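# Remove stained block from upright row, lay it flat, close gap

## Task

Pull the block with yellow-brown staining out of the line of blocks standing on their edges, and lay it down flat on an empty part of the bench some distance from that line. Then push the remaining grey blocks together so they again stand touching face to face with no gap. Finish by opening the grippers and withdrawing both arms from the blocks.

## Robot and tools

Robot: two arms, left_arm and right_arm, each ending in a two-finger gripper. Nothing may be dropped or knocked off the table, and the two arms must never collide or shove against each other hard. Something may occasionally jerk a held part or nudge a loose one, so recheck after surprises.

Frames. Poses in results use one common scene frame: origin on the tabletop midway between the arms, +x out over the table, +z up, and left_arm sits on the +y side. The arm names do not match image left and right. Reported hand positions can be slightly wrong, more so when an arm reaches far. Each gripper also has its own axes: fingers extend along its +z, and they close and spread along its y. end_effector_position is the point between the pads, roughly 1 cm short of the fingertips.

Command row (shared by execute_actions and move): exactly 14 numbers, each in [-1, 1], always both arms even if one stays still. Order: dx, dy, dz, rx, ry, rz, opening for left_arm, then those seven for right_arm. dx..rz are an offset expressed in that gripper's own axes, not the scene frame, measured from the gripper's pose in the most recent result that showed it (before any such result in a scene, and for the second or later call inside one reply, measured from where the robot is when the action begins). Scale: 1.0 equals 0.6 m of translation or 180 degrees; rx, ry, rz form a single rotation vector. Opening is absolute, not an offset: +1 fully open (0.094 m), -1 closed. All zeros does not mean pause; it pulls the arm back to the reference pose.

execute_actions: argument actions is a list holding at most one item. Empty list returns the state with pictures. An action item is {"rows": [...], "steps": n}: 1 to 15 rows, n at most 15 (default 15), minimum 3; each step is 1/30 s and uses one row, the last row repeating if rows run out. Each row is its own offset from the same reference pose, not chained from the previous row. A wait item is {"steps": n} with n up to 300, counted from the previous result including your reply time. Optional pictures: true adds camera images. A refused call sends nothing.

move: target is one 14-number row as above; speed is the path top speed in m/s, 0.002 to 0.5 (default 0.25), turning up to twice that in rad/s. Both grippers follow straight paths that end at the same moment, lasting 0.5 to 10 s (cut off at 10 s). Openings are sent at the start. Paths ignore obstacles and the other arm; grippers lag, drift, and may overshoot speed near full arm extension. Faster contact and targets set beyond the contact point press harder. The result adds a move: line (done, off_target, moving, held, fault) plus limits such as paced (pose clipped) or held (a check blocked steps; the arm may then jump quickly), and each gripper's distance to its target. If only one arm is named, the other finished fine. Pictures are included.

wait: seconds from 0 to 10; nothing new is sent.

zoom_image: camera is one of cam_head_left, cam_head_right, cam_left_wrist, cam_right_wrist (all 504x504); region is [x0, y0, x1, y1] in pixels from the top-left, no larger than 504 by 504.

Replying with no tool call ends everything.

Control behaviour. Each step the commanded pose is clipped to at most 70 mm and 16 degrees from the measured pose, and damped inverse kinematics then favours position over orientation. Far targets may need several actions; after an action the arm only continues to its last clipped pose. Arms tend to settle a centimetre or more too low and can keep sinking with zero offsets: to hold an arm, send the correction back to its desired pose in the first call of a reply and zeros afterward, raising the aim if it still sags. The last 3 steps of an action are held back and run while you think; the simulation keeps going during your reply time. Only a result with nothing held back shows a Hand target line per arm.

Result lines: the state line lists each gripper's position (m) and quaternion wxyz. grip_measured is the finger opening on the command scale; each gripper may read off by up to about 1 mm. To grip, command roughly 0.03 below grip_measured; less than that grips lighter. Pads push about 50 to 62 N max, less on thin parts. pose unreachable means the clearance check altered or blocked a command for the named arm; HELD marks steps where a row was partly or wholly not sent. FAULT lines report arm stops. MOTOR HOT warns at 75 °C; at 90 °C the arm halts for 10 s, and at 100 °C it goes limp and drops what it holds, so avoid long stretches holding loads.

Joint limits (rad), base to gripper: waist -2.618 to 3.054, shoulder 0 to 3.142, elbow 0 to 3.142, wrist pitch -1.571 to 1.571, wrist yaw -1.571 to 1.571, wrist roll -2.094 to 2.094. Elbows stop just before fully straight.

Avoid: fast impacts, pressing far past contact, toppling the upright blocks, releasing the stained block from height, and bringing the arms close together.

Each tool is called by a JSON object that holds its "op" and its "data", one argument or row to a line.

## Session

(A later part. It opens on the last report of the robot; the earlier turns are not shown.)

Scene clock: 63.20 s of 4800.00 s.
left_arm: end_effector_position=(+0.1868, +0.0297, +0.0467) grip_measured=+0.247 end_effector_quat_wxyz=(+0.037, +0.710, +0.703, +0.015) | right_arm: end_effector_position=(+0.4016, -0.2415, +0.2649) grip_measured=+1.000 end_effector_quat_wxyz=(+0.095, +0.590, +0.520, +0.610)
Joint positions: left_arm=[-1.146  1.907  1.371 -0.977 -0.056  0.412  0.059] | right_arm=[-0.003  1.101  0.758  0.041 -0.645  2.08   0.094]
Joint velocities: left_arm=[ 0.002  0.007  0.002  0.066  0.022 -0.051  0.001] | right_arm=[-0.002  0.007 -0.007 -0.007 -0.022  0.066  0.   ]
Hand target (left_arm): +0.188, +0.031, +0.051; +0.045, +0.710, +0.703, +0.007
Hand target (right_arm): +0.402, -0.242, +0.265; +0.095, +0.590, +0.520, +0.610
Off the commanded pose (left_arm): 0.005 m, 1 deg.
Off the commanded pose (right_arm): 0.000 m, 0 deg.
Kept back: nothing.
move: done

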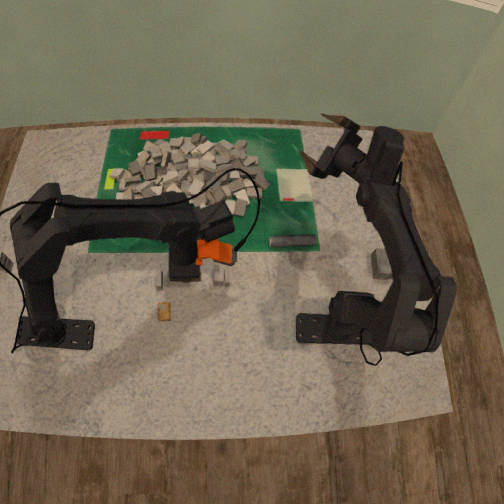

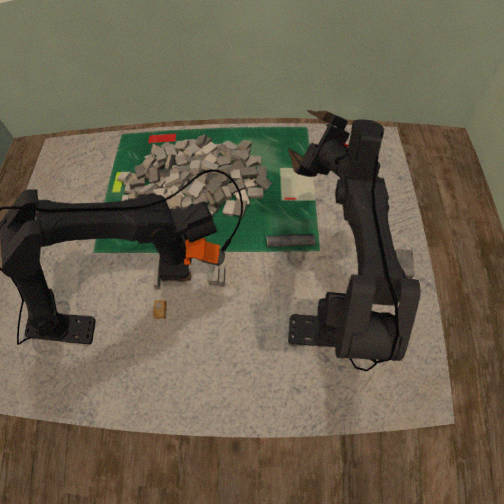

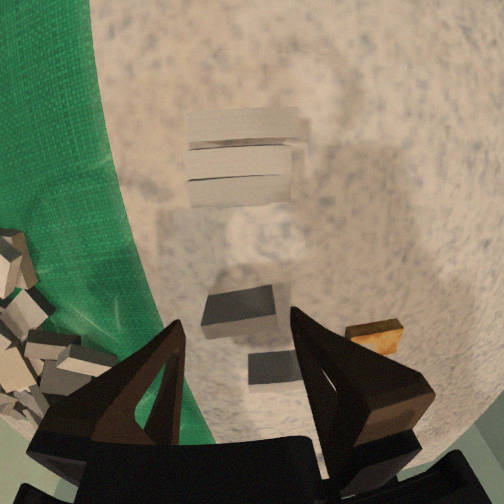

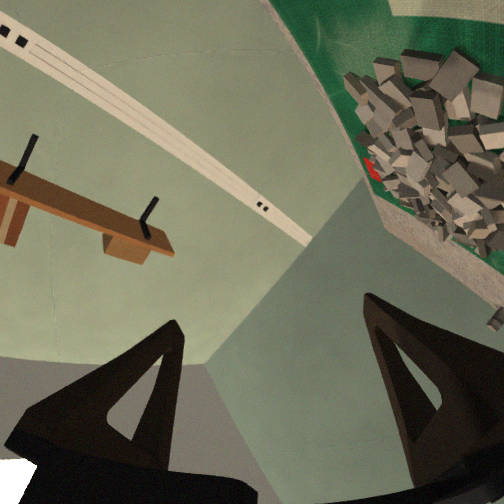

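{"op": "move", "data": {
  "target": [-0.004,0,0.04,0,0,0,0.25,0,0,0,0,0,0,1],
  "speed": 0.05
}}

{"op": "move", "data": {
  "target": [0,0,0,0,0,0,-0.5,0,0,0,0,0,0,1]
}}

{"op": "move", "data": {
  "target": [0,0,-0.075,0,0,0,-0.5,0,0,0,0,0,0,1],
  "speed": 0.08
}}

Scene clock: 64.37 s of 4800.00 s.
left_arm: end_effector_position=(+0.1895, +0.0234, +0.0321) grip_measured=+0.247 end_effector_quat_wxyz=(+0.046, +0.710, +0.703, +0.012) | right_arm: end_effector_position=(+0.4016, -0.2415, +0.2649) grip_measured=+1.000 end_effector_quat_wxyz=(+0.095, +0.590, +0.520, +0.610)
Joint positions: left_arm=[-1.146  1.933  1.346 -0.907 -0.056  0.412  0.059] | right_arm=[-0.003  1.101  0.758  0.041 -0.645  2.08   0.094]
Joint velocities: left_arm=[-0.012 -0.002 -0.002  0.037 -0.125 -0.022  0.   ] | right_arm=[ 0.007  0.012 -0.017 -0.037  0.007 -0.022  0.   ]
Hand target (left_arm): +0.189, +0.027, +0.023; +0.037, +0.710, +0.703, +0.015
Hand target (right_arm): +0.402, -0.242, +0.265; +0.095, +0.590, +0.520, +0.610
Off the commanded pose (left_arm): 0.010 m, 1 deg.
Off the commanded pose (right_arm): 0.000 m, 0 deg.
Kept back: nothing.
move: done

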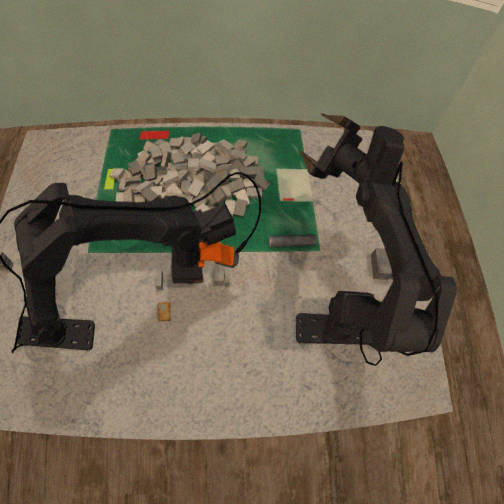

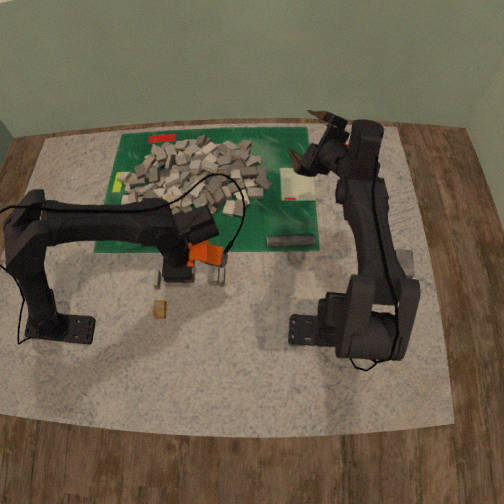

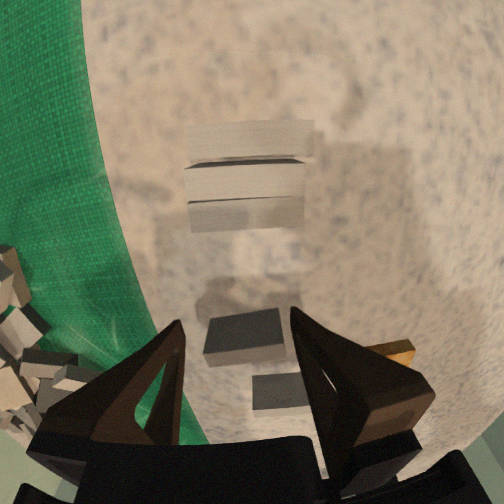

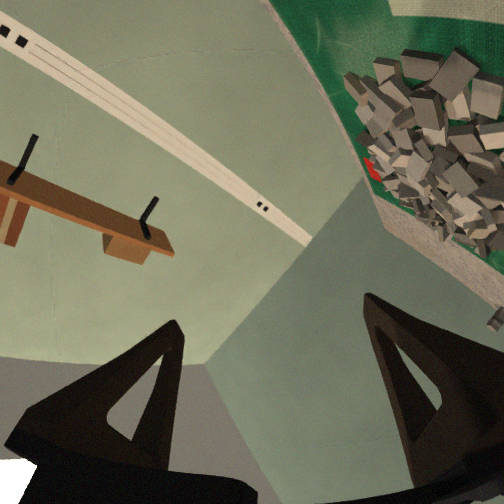

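Scene clock: 64.87 s of 4800.00 s.
left_arm: end_effector_position=(+0.1894, +0.0232, +0.0321) grip_measured=-0.147 end_effector_quat_wxyz=(+0.046, +0.710, +0.703, +0.012) | right_arm: end_effector_position=(+0.4016, -0.2415, +0.2649) grip_measured=+1.000 end_effector_quat_wxyz=(+0.095, +0.590, +0.520, +0.610)
Joint positions: left_arm=[-1.146  1.933  1.346 -0.907 -0.055  0.412  0.04 ] | right_arm=[-0.003  1.101  0.758  0.041 -0.645  2.08   0.094]
Joint velocities: left_arm=[-0.017 -0.002 -0.007 -0.022 -0.095 -0.022 -0.   ] | right_arm=[-0.002  0.012 -0.007 -0.095  0.081  0.037  0.   ]
Hand target (left_arm): +0.189, +0.023, +0.032; +0.046, +0.710, +0.703, +0.012
Hand target (right_arm): +0.402, -0.242, +0.265; +0.095, +0.590, +0.520, +0.610
Off the commanded pose (left_arm): 0.000 m, 0 deg.
Off the commanded pose (right_arm): 0.000 m, 0 deg.
Kept back: nothing.
move: done

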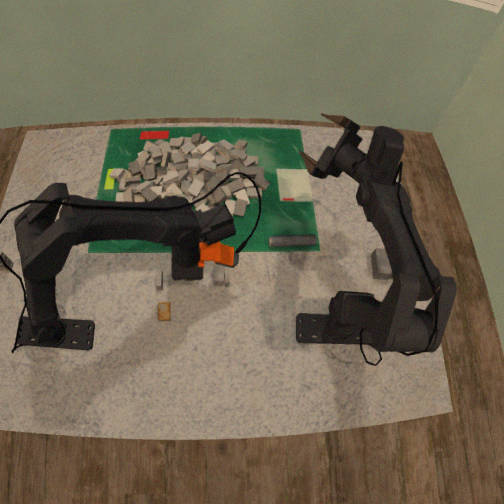

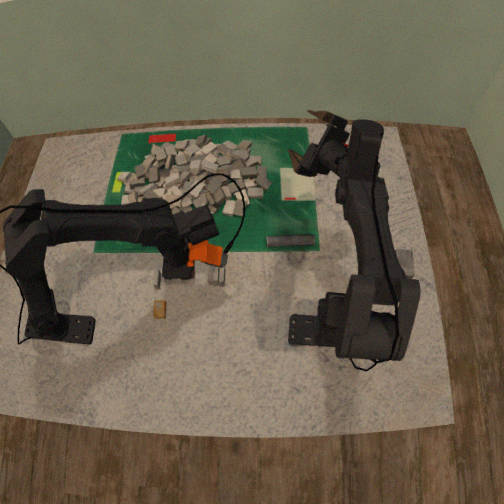

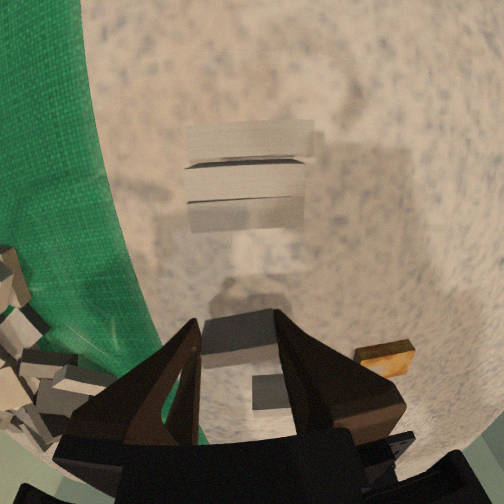

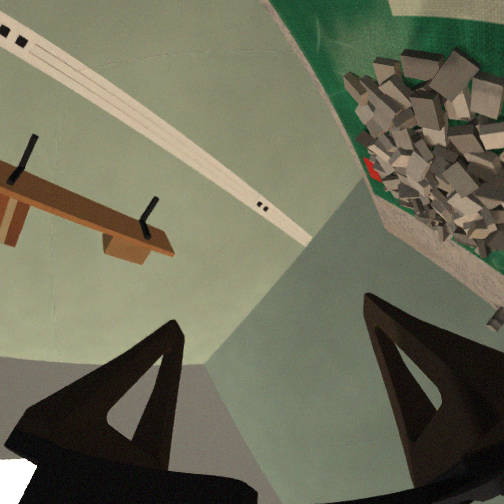

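Scene clock: 65.97 s of 4800.00 s.
left_arm: end_effector_position=(+0.1867, +0.0297, +0.0637) grip_measured=-0.147 end_effector_quat_wxyz=(+0.034, +0.711, +0.703, +0.016) | right_arm: end_effector_position=(+0.4016, -0.2415, +0.2649) grip_measured=+1.000 end_effector_quat_wxyz=(+0.095, +0.590, +0.520, +0.610)
Joint positions: left_arm=[-1.146  1.896  1.427 -1.051 -0.055  0.412  0.04 ] | right_arm=[-0.003  1.101  0.758  0.041 -0.645  2.08   0.094]
Joint velocities: left_arm=[ 0.002 -0.012 -0.002  0.007 -0.022 -0.081  0.   ] | right_arm=[-0.007  0.017  0.007 -0.066 -0.007  0.022  0.   ]
Hand target (left_arm): +0.185, +0.025, +0.077; +0.045, +0.710, +0.703, +0.011
Hand target (right_arm): +0.402, -0.242, +0.265; +0.095, +0.590, +0.520, +0.610
Off the commanded pose (left_arm): 0.014 m, 1 deg.
Off the commanded pose (right_arm): 0.000 m, 0 deg.
Kept back: nothing.
move: off_target (left_arm)

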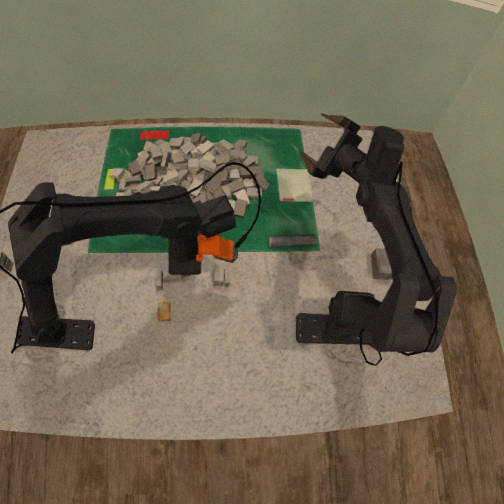

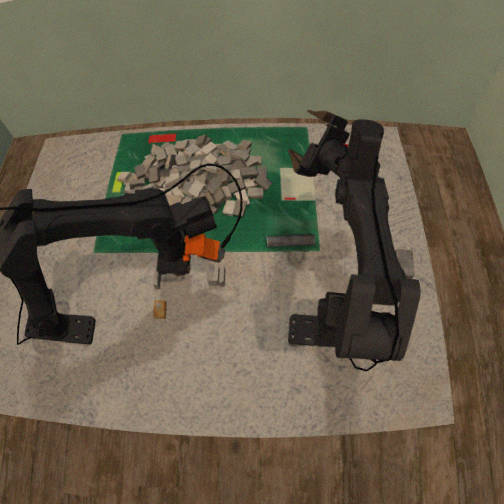

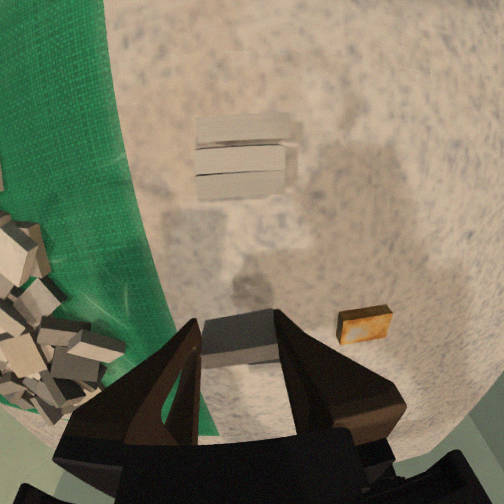

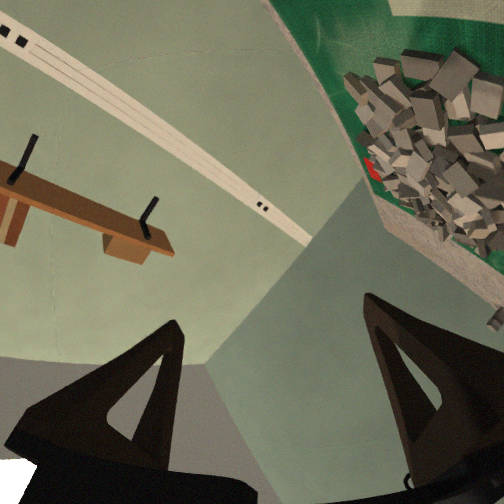

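{"op": "move", "data": {
  "target": [-0.082,0,0,0,0,0,-0.5,0,0,0,0,0,0,1],
  "speed": 0.1
}}

{"op": "move", "data": {
  "target": [0,0,0.065,0,0,0,-0.5,0,0,0,0,0,0,1],
  "speed": 0.05
}}

Scene clock: 67.30 s of 4800.00 s.
left_arm: end_effector_position=(+0.1883, -0.0158, +0.0629) grip_measured=-0.147 end_effector_quat_wxyz=(+0.036, +0.711, +0.702, +0.014) | right_arm: end_effector_position=(+0.4016, -0.2415, +0.2649) grip_measured=+1.000 end_effector_quat_wxyz=(+0.095, +0.590, +0.520, +0.610)
Joint positions: left_arm=[-1.186  2.054  1.648 -1.11  -0.055  0.374  0.04 ] | right_arm=[-0.003  1.101  0.758  0.041 -0.645  2.08   0.094]
Joint velocities: left_arm=[-0.027 -0.017  0.002 -0.095  0.022 -0.007 -0.001] | right_arm=[ 0.002 -0.017  0.017 -0.051 -0.066 -0.007  0.   ]
Hand target (left_arm): +0.186, -0.019, +0.064; +0.034, +0.711, +0.703, +0.016
Hand target (right_arm): +0.402, -0.242, +0.265; +0.095, +0.590, +0.520, +0.610
Off the commanded pose (left_arm): 0.005 m, 0 deg.
Off the commanded pose (right_arm): 0.000 m, 0 deg.
Kept back: nothing.
move: done

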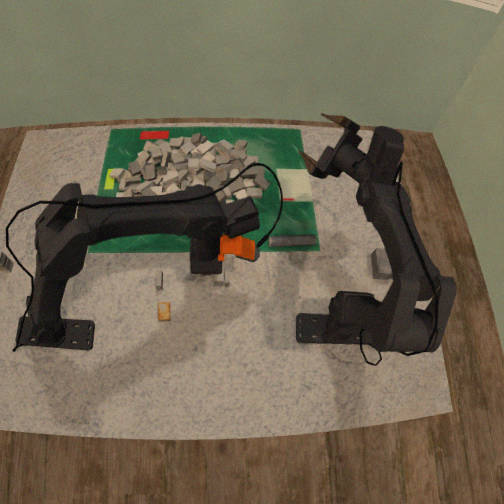

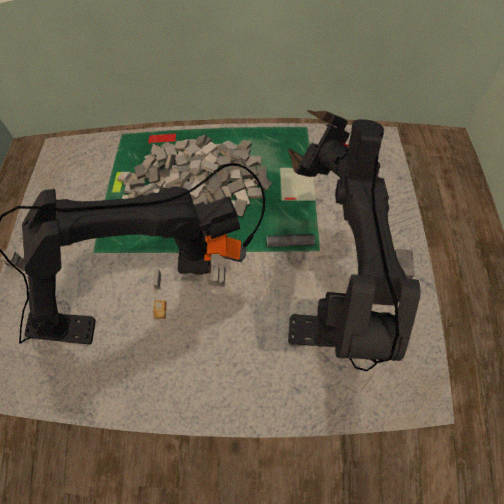

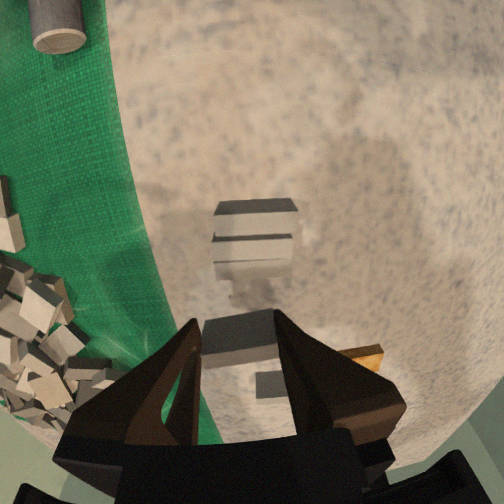

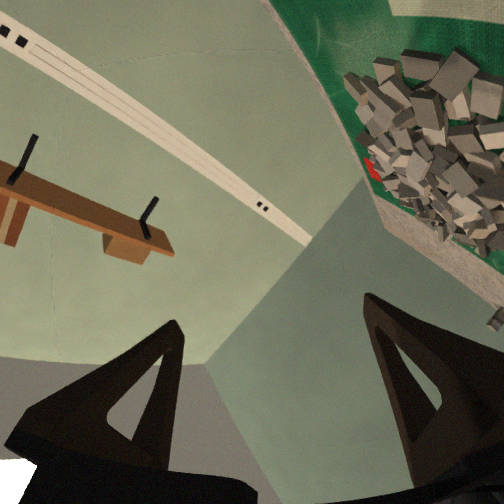

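Scene clock: 68.37 s of 4800.00 s.
left_arm: end_effector_position=(+0.1891, -0.0180, +0.0330) grip_measured=-0.147 end_effector_quat_wxyz=(+0.039, +0.711, +0.702, +0.013) | right_arm: end_effector_position=(+0.4016, -0.2415, +0.2649) grip_measured=+1.000 end_effector_quat_wxyz=(+0.095, +0.590, +0.520, +0.610)
Joint positions: left_arm=[-1.186  2.083  1.57  -0.997 -0.055  0.374  0.04 ] | right_arm=[-0.003  1.101  0.758  0.041 -0.645  2.08   0.094]
Joint velocities: left_arm=[-0.012  0.007 -0.007  0.007  0.037 -0.037 -0.   ] | right_arm=[ 0.002  0.002 -0.007  0.051 -0.037 -0.051  0.   ]
Hand target (left_arm): +0.191, -0.017, +0.024; +0.036, +0.711, +0.702, +0.014
Hand target (right_arm): +0.402, -0.242, +0.265; +0.095, +0.590, +0.520, +0.610
Off the commanded pose (left_arm): 0.009 m, 0 deg.
Off the commanded pose (right_arm): 0.000 m, 0 deg.
Kept back: nothing.
move: done

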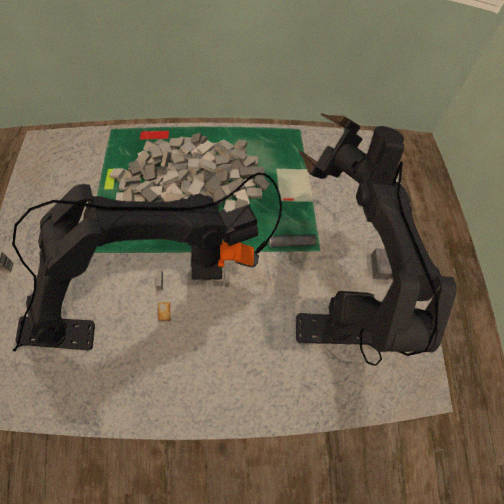

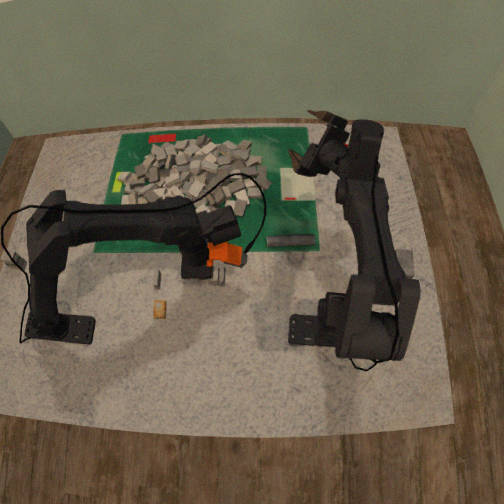

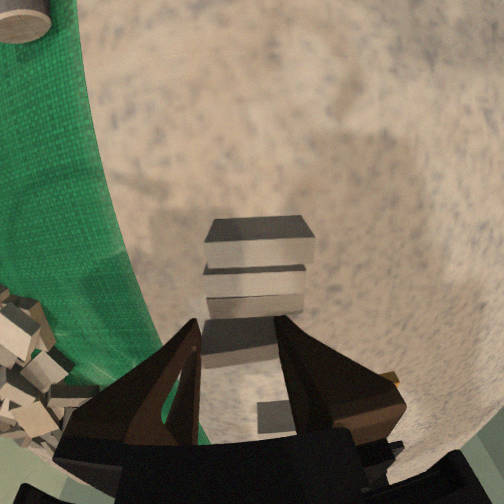

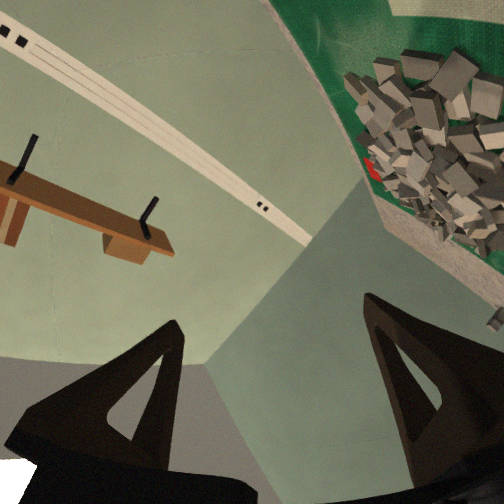

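{"op": "move", "data": {
  "target": [0.006,-0.02,-0.02,0,0,0,-0.5,0,0,0,0,0,0,1],
  "speed": 0.05
}}

{"op": "move", "data": {
  "target": [0,0,0.025,0,0,0,-0.5,0,0,0,0,0,0,1],
  "speed": 0.04
}}

{"op": "move", "data": {
  "target": [0,0,0,0,0,0,0.25,0,0,0,0,0,0,1]
}}

{"op": "move", "data": {
  "target": [0,0,-0.1,0,0,0,0.25,0,0,0,0,0,0,1],
  "speed": 0.1
}}

Scene clock: 69.43 s of 4800.00 s.
left_arm: end_effector_position=(+0.1824, -0.0204, +0.0390) grip_measured=-0.147 end_effector_quat_wxyz=(+0.044, +0.712, +0.701, +0.011) | right_arm: end_effector_position=(+0.4016, -0.2415, +0.2649) grip_measured=+1.000 end_effector_quat_wxyz=(+0.095, +0.590, +0.520, +0.610)
Joint positions: left_arm=[-1.204  2.068  1.57  -1.003 -0.057  0.359  0.04 ] | right_arm=[-0.003  1.101  0.758  0.041 -0.645  2.08   0.094]
Joint velocities: left_arm=[ 0.007 -0.002  0.002 -0.037 -0.007 -0.051 -0.001] | right_arm=[ 0.007 -0.002 -0.007 -0.007  0.037  0.007  0.   ]
Hand target (left_arm): +0.176, -0.014, +0.044; +0.039, +0.711, +0.702, +0.013
Hand target (right_arm): +0.402, -0.242, +0.265; +0.095, +0.590, +0.520, +0.610
Off the commanded pose (left_arm): 0.010 m, 1 deg.
Off the commanded pose (right_arm): 0.000 m, 0 deg.
Kept back: nothing.
move: done

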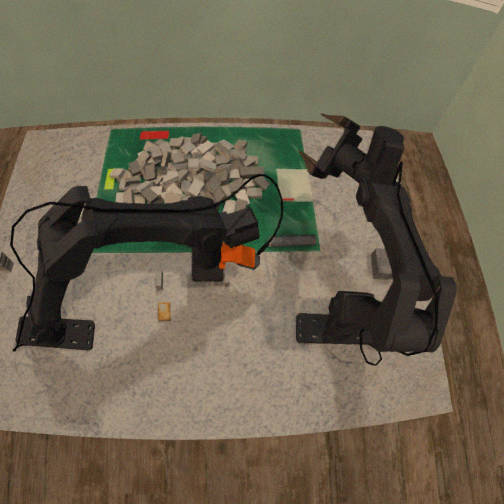

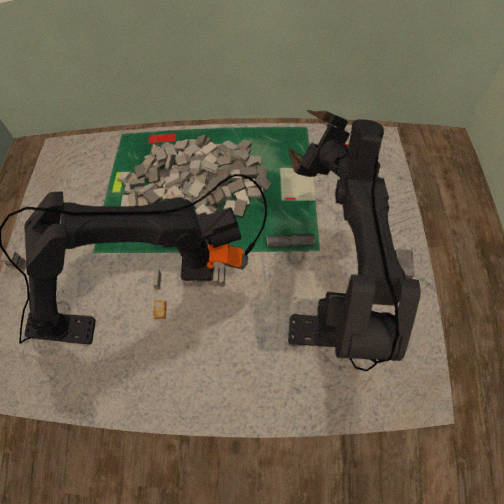

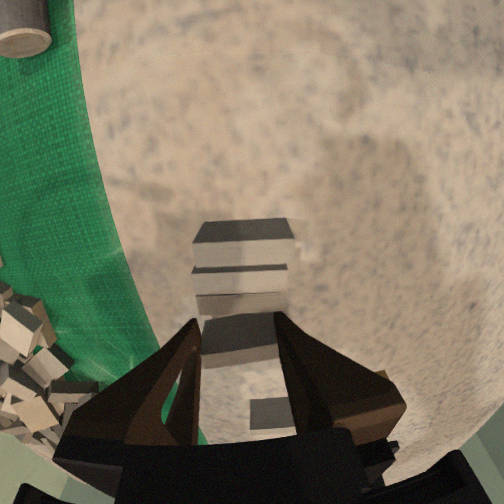

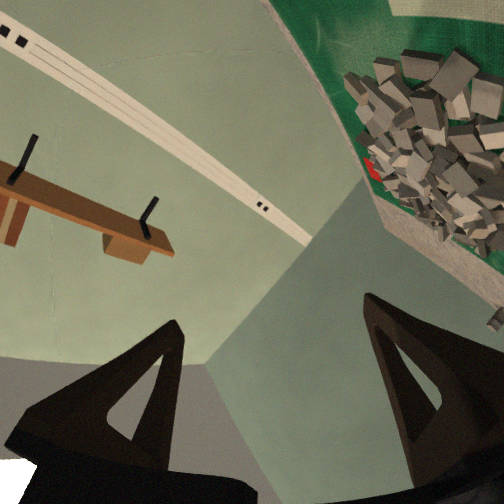

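Scene clock: 70.17 s of 4800.00 s.
left_arm: end_effector_position=(+0.1827, -0.0213, +0.0349) grip_measured=-0.147 end_effector_quat_wxyz=(+0.048, +0.712, +0.701, +0.009) | right_arm: end_effector_position=(+0.4016, -0.2415, +0.2649) grip_measured=+1.000 end_effector_quat_wxyz=(+0.095, +0.590, +0.520, +0.610)
Joint positions: left_arm=[-1.204  2.068  1.553 -0.977 -0.057  0.359  0.04 ] | right_arm=[-0.003  1.101  0.758  0.041 -0.645  2.08   0.094]
Joint velocities: left_arm=[-0.002 -0.007 -0.002  0.007  0.007  0.007  0.001] | right_arm=[-0.007 -0.007 -0.012 -0.022  0.051  0.066  0.   ]
Hand target (left_arm): +0.184, -0.021, +0.024; +0.044, +0.712, +0.701, +0.011
Hand target (right_arm): +0.402, -0.242, +0.265; +0.095, +0.590, +0.520, +0.610
Off the commanded pose (left_arm): 0.011 m, 1 deg.
Off the commanded pose (right_arm): 0.000 m, 0 deg.
Kept back: nothing.
move: off_target (left_arm)

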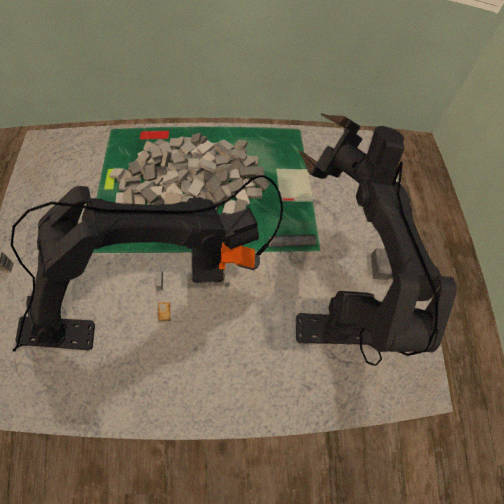

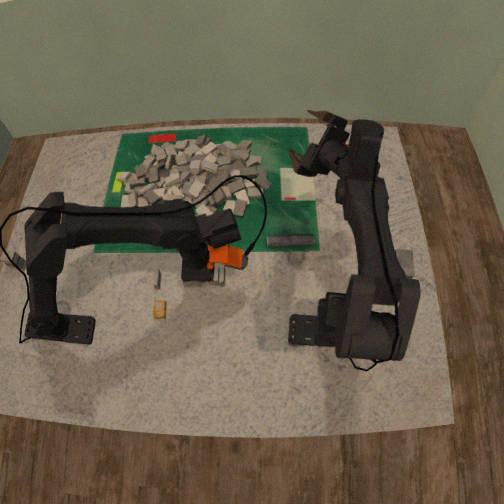

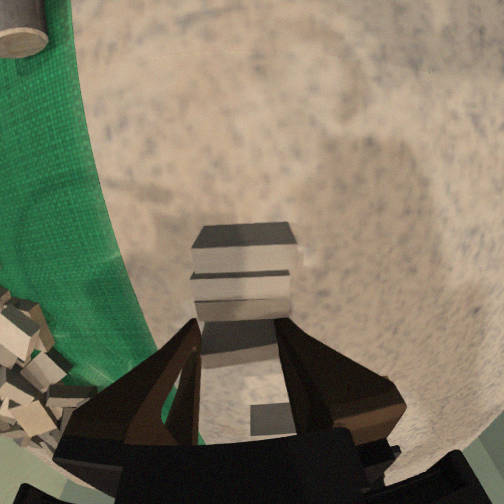

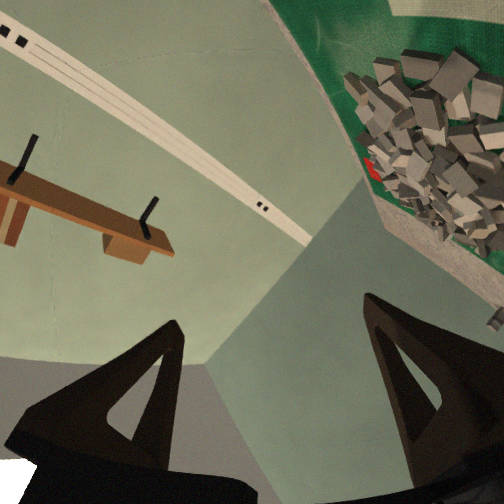

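Scene clock: 70.67 s of 4800.00 s.
left_arm: end_effector_position=(+0.1828, -0.0213, +0.0349) grip_measured=+0.247 end_effector_quat_wxyz=(+0.048, +0.712, +0.701, +0.010) | right_arm: end_effector_position=(+0.4016, -0.2415, +0.2649) grip_measured=+1.000 end_effector_quat_wxyz=(+0.095, +0.590, +0.520, +0.610)
Joint positions: left_arm=[-1.204  2.068  1.553 -0.977 -0.058  0.359  0.059] | right_arm=[-0.003  1.101  0.758  0.041 -0.645  2.08   0.094]
Joint velocities: left_arm=[ 0.002  0.007 -0.007  0.022 -0.066 -0.007  0.   ] | right_arm=[ 0.007 -0.002 -0.007 -0.081  0.051  0.022  0.   ]
Hand target (left_arm): +0.183, -0.021, +0.035; +0.048, +0.712, +0.701, +0.009
Hand target (right_arm): +0.402, -0.242, +0.265; +0.095, +0.590, +0.520, +0.610
Off the commanded pose (left_arm): 0.000 m, 0 deg.
Off the commanded pose (right_arm): 0.000 m, 0 deg.
Kept back: nothing.
move: done

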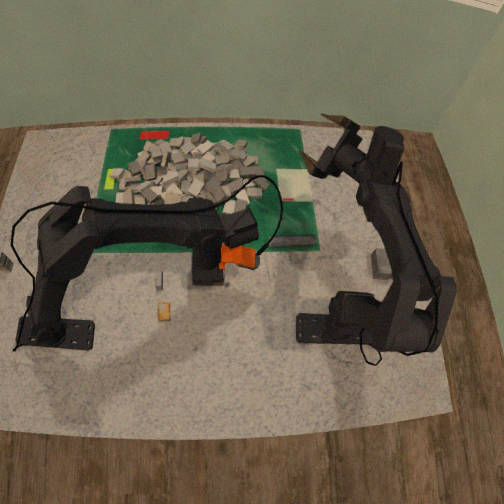

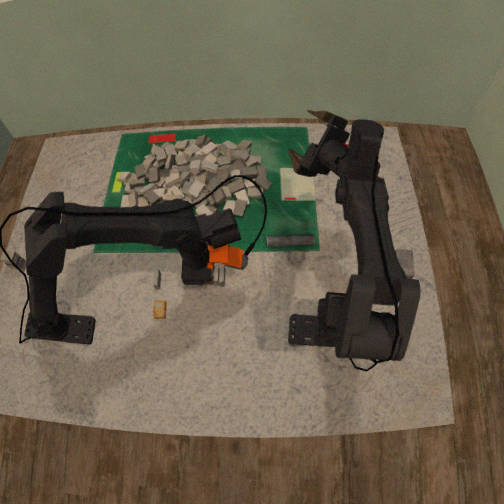

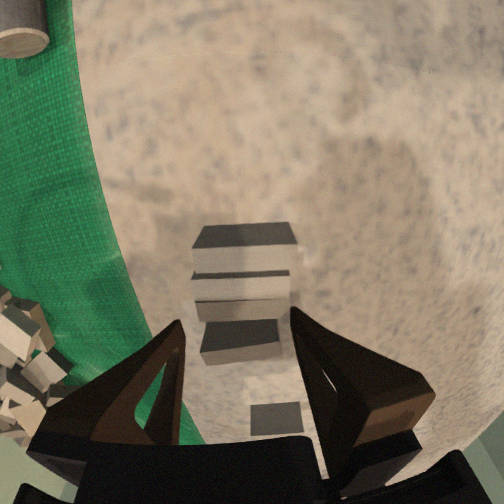

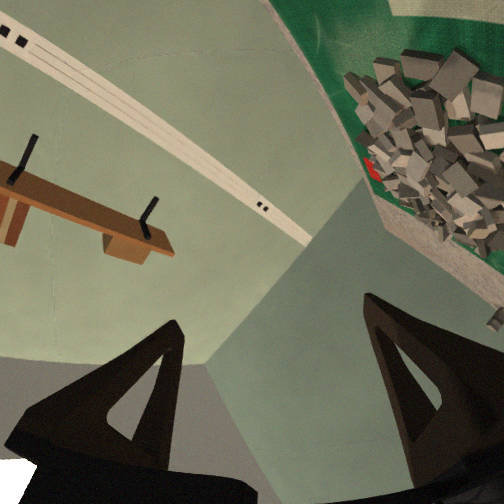

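Scene clock: 71.87 s of 4800.00 s.
left_arm: end_effector_position=(+0.1806, -0.0151, +0.0830) grip_measured=+0.247 end_effector_quat_wxyz=(+0.039, +0.712, +0.701, +0.014) | right_arm: end_effector_position=(+0.4016, -0.2415, +0.2649) grip_measured=+1.000 end_effector_quat_wxyz=(+0.095, +0.590, +0.520, +0.610)
Joint positions: left_arm=[-1.204  2.025  1.684 -1.171 -0.058  0.359  0.059] | right_arm=[-0.003  1.101  0.758  0.041 -0.645  2.08   0.094]
Joint velocities: left_arm=[ 0.007 -0.002  0.007 -0.007  0.037  0.022 -0.001] | right_arm=[-0.012 -0.012 -0.002 -0.022  0.037 -0.125  0.   ]
Hand target (left_arm): +0.177, -0.018, +0.094; +0.048, +0.712, +0.701, +0.009
Hand target (right_arm): +0.402, -0.242, +0.265; +0.095, +0.590, +0.520, +0.610
Off the commanded pose (left_arm): 0.012 m, 1 deg.
Off the commanded pose (right_arm): 0.000 m, 0 deg.
Kept back: nothing.
move: off_target (left_arm)

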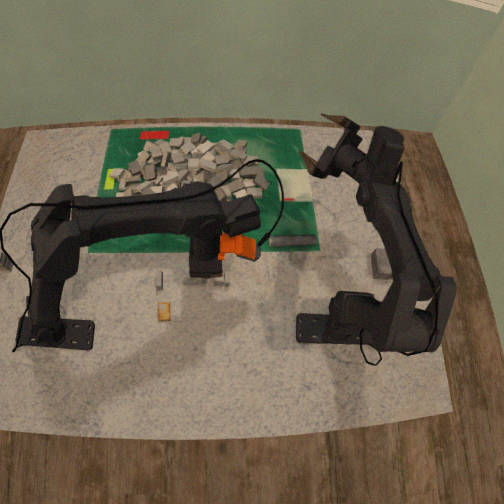

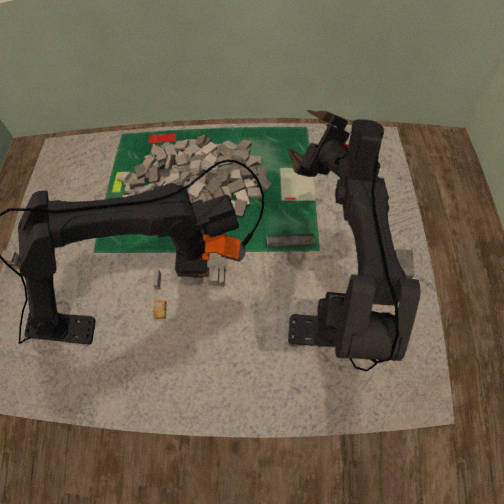

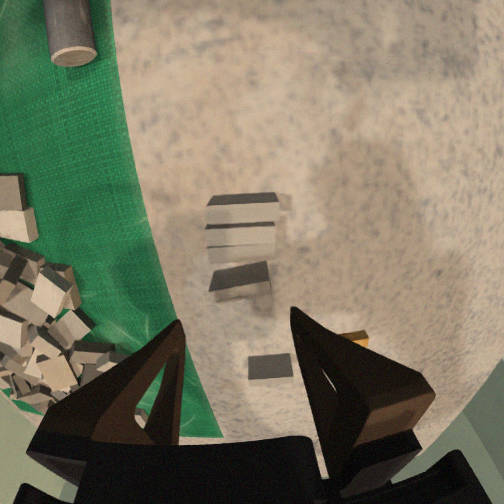

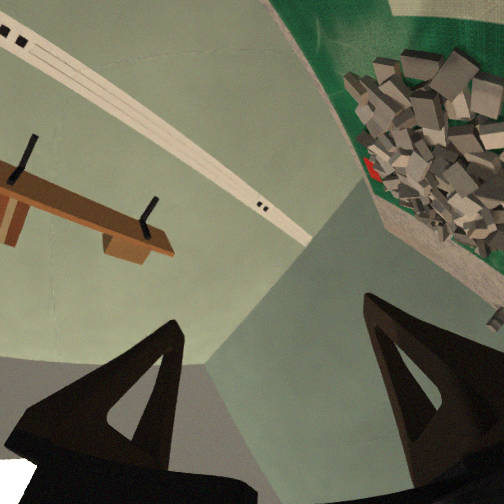

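{"op": "move", "data": {
  "target": [0.158,-0.012,0,0,0,0,0.25,0,0,0,0,0,0,1],
  "speed": 0.2
}}

{"op": "move", "data": {
  "target": [0,0,0.09,0,0,0,0.25,0,0,0,0,0,0,1],
  "speed": 0.07
}}

Scene clock: 73.17 s of 4800.00 s.
left_arm: end_effector_position=(+0.1736, +0.0770, +0.0793) grip_measured=+0.247 end_effector_quat_wxyz=(+0.034, +0.711, +0.702, +0.018) | right_arm: end_effector_position=(+0.4016, -0.2415, +0.2649) grip_measured=+1.000 end_effector_quat_wxyz=(+0.095, +0.590, +0.520, +0.610)
Joint positions: left_arm=[-1.127  1.703  1.251 -1.066 -0.058  0.433  0.059] | right_arm=[-0.003  1.101  0.758  0.041 -0.645  2.08   0.094]
Joint velocities: left_arm=[ 0.007  0.007  0.007 -0.007  0.022  0.022  0.   ] | right_arm=[-0.017  0.017 -0.017 -0.037 -0.007 -0.037  0.   ]
Hand target (left_arm): +0.175, +0.080, +0.080; +0.040, +0.712, +0.701, +0.015
Hand target (right_arm): +0.402, -0.242, +0.265; +0.095, +0.590, +0.520, +0.610
Off the commanded pose (left_arm): 0.003 m, 1 deg.
Off the commanded pose (right_arm): 0.000 m, 0 deg.
Kept back: nothing.
move: done

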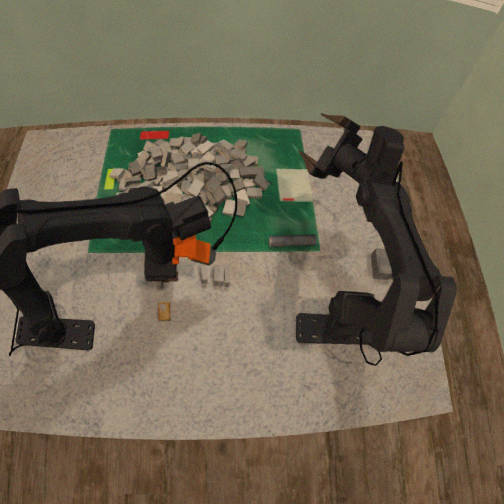

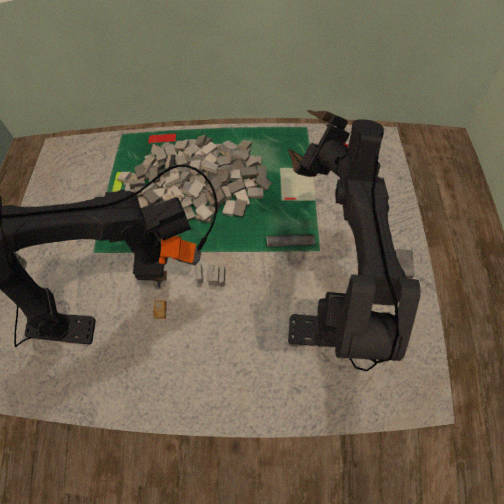

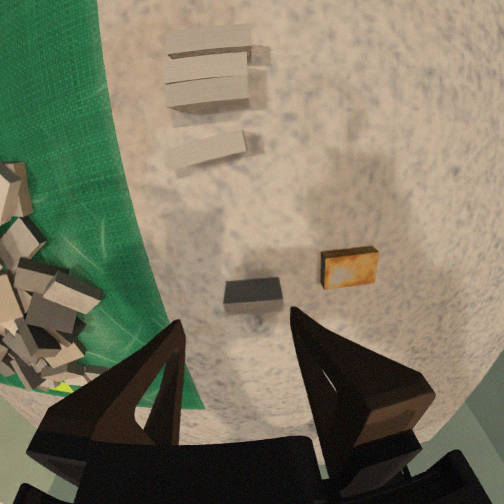

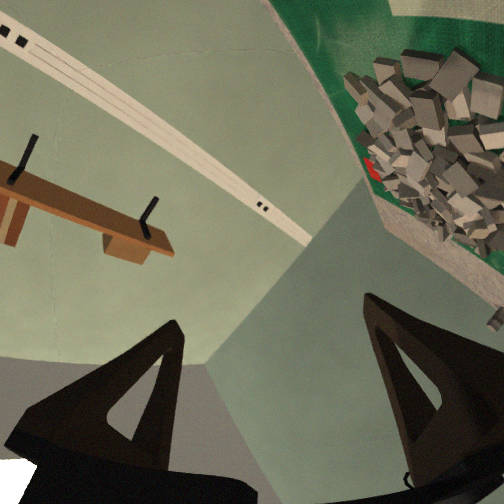

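Scene clock: 74.43 s of 4800.00 s.
left_arm: end_effector_position=(+0.1763, +0.0710, +0.0342) grip_measured=+0.247 end_effector_quat_wxyz=(+0.044, +0.712, +0.701, +0.015) | right_arm: end_effector_position=(+0.4016, -0.2415, +0.2649) grip_measured=+1.000 end_effector_quat_wxyz=(+0.095, +0.590, +0.520, +0.610)
Joint positions: left_arm=[-1.127  1.761  1.13  -0.868 -0.058  0.435  0.059] | right_arm=[-0.003  1.101  0.758  0.041 -0.645  2.08   0.094]
Joint velocities: left_arm=[-0.007 -0.032  0.017  0.007 -0.051  0.007  0.001] | right_arm=[ 0.002  0.002  0.007 -0.081  0.095 -0.022  0.   ]
Hand target (left_arm): +0.178, +0.076, +0.026; +0.034, +0.712, +0.702, +0.018
Hand target (right_arm): +0.402, -0.242, +0.265; +0.095, +0.590, +0.520, +0.610
Off the commanded pose (left_arm): 0.010 m, 1 deg.
Off the commanded pose (right_arm): 0.000 m, 0 deg.
Kept back: nothing.
move: done

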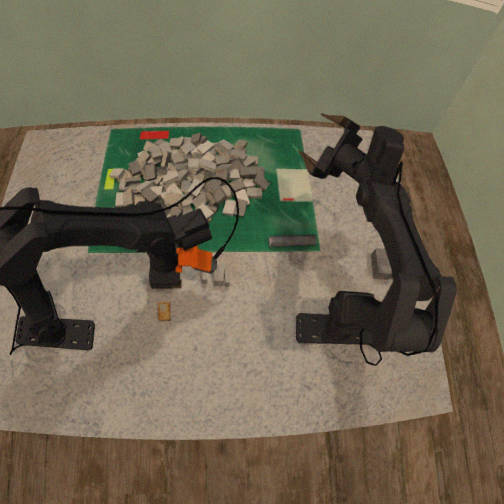

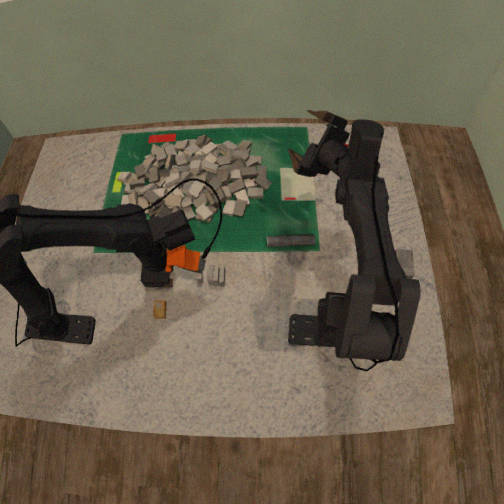

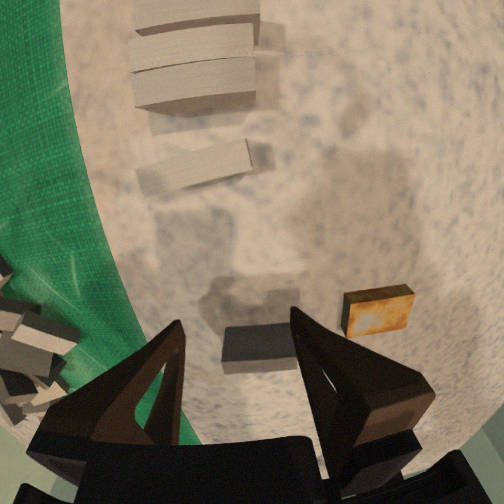

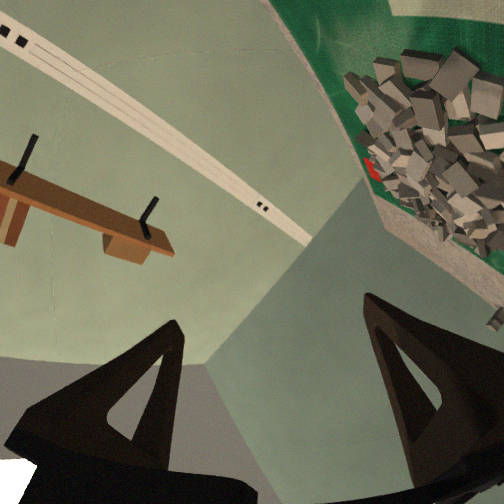

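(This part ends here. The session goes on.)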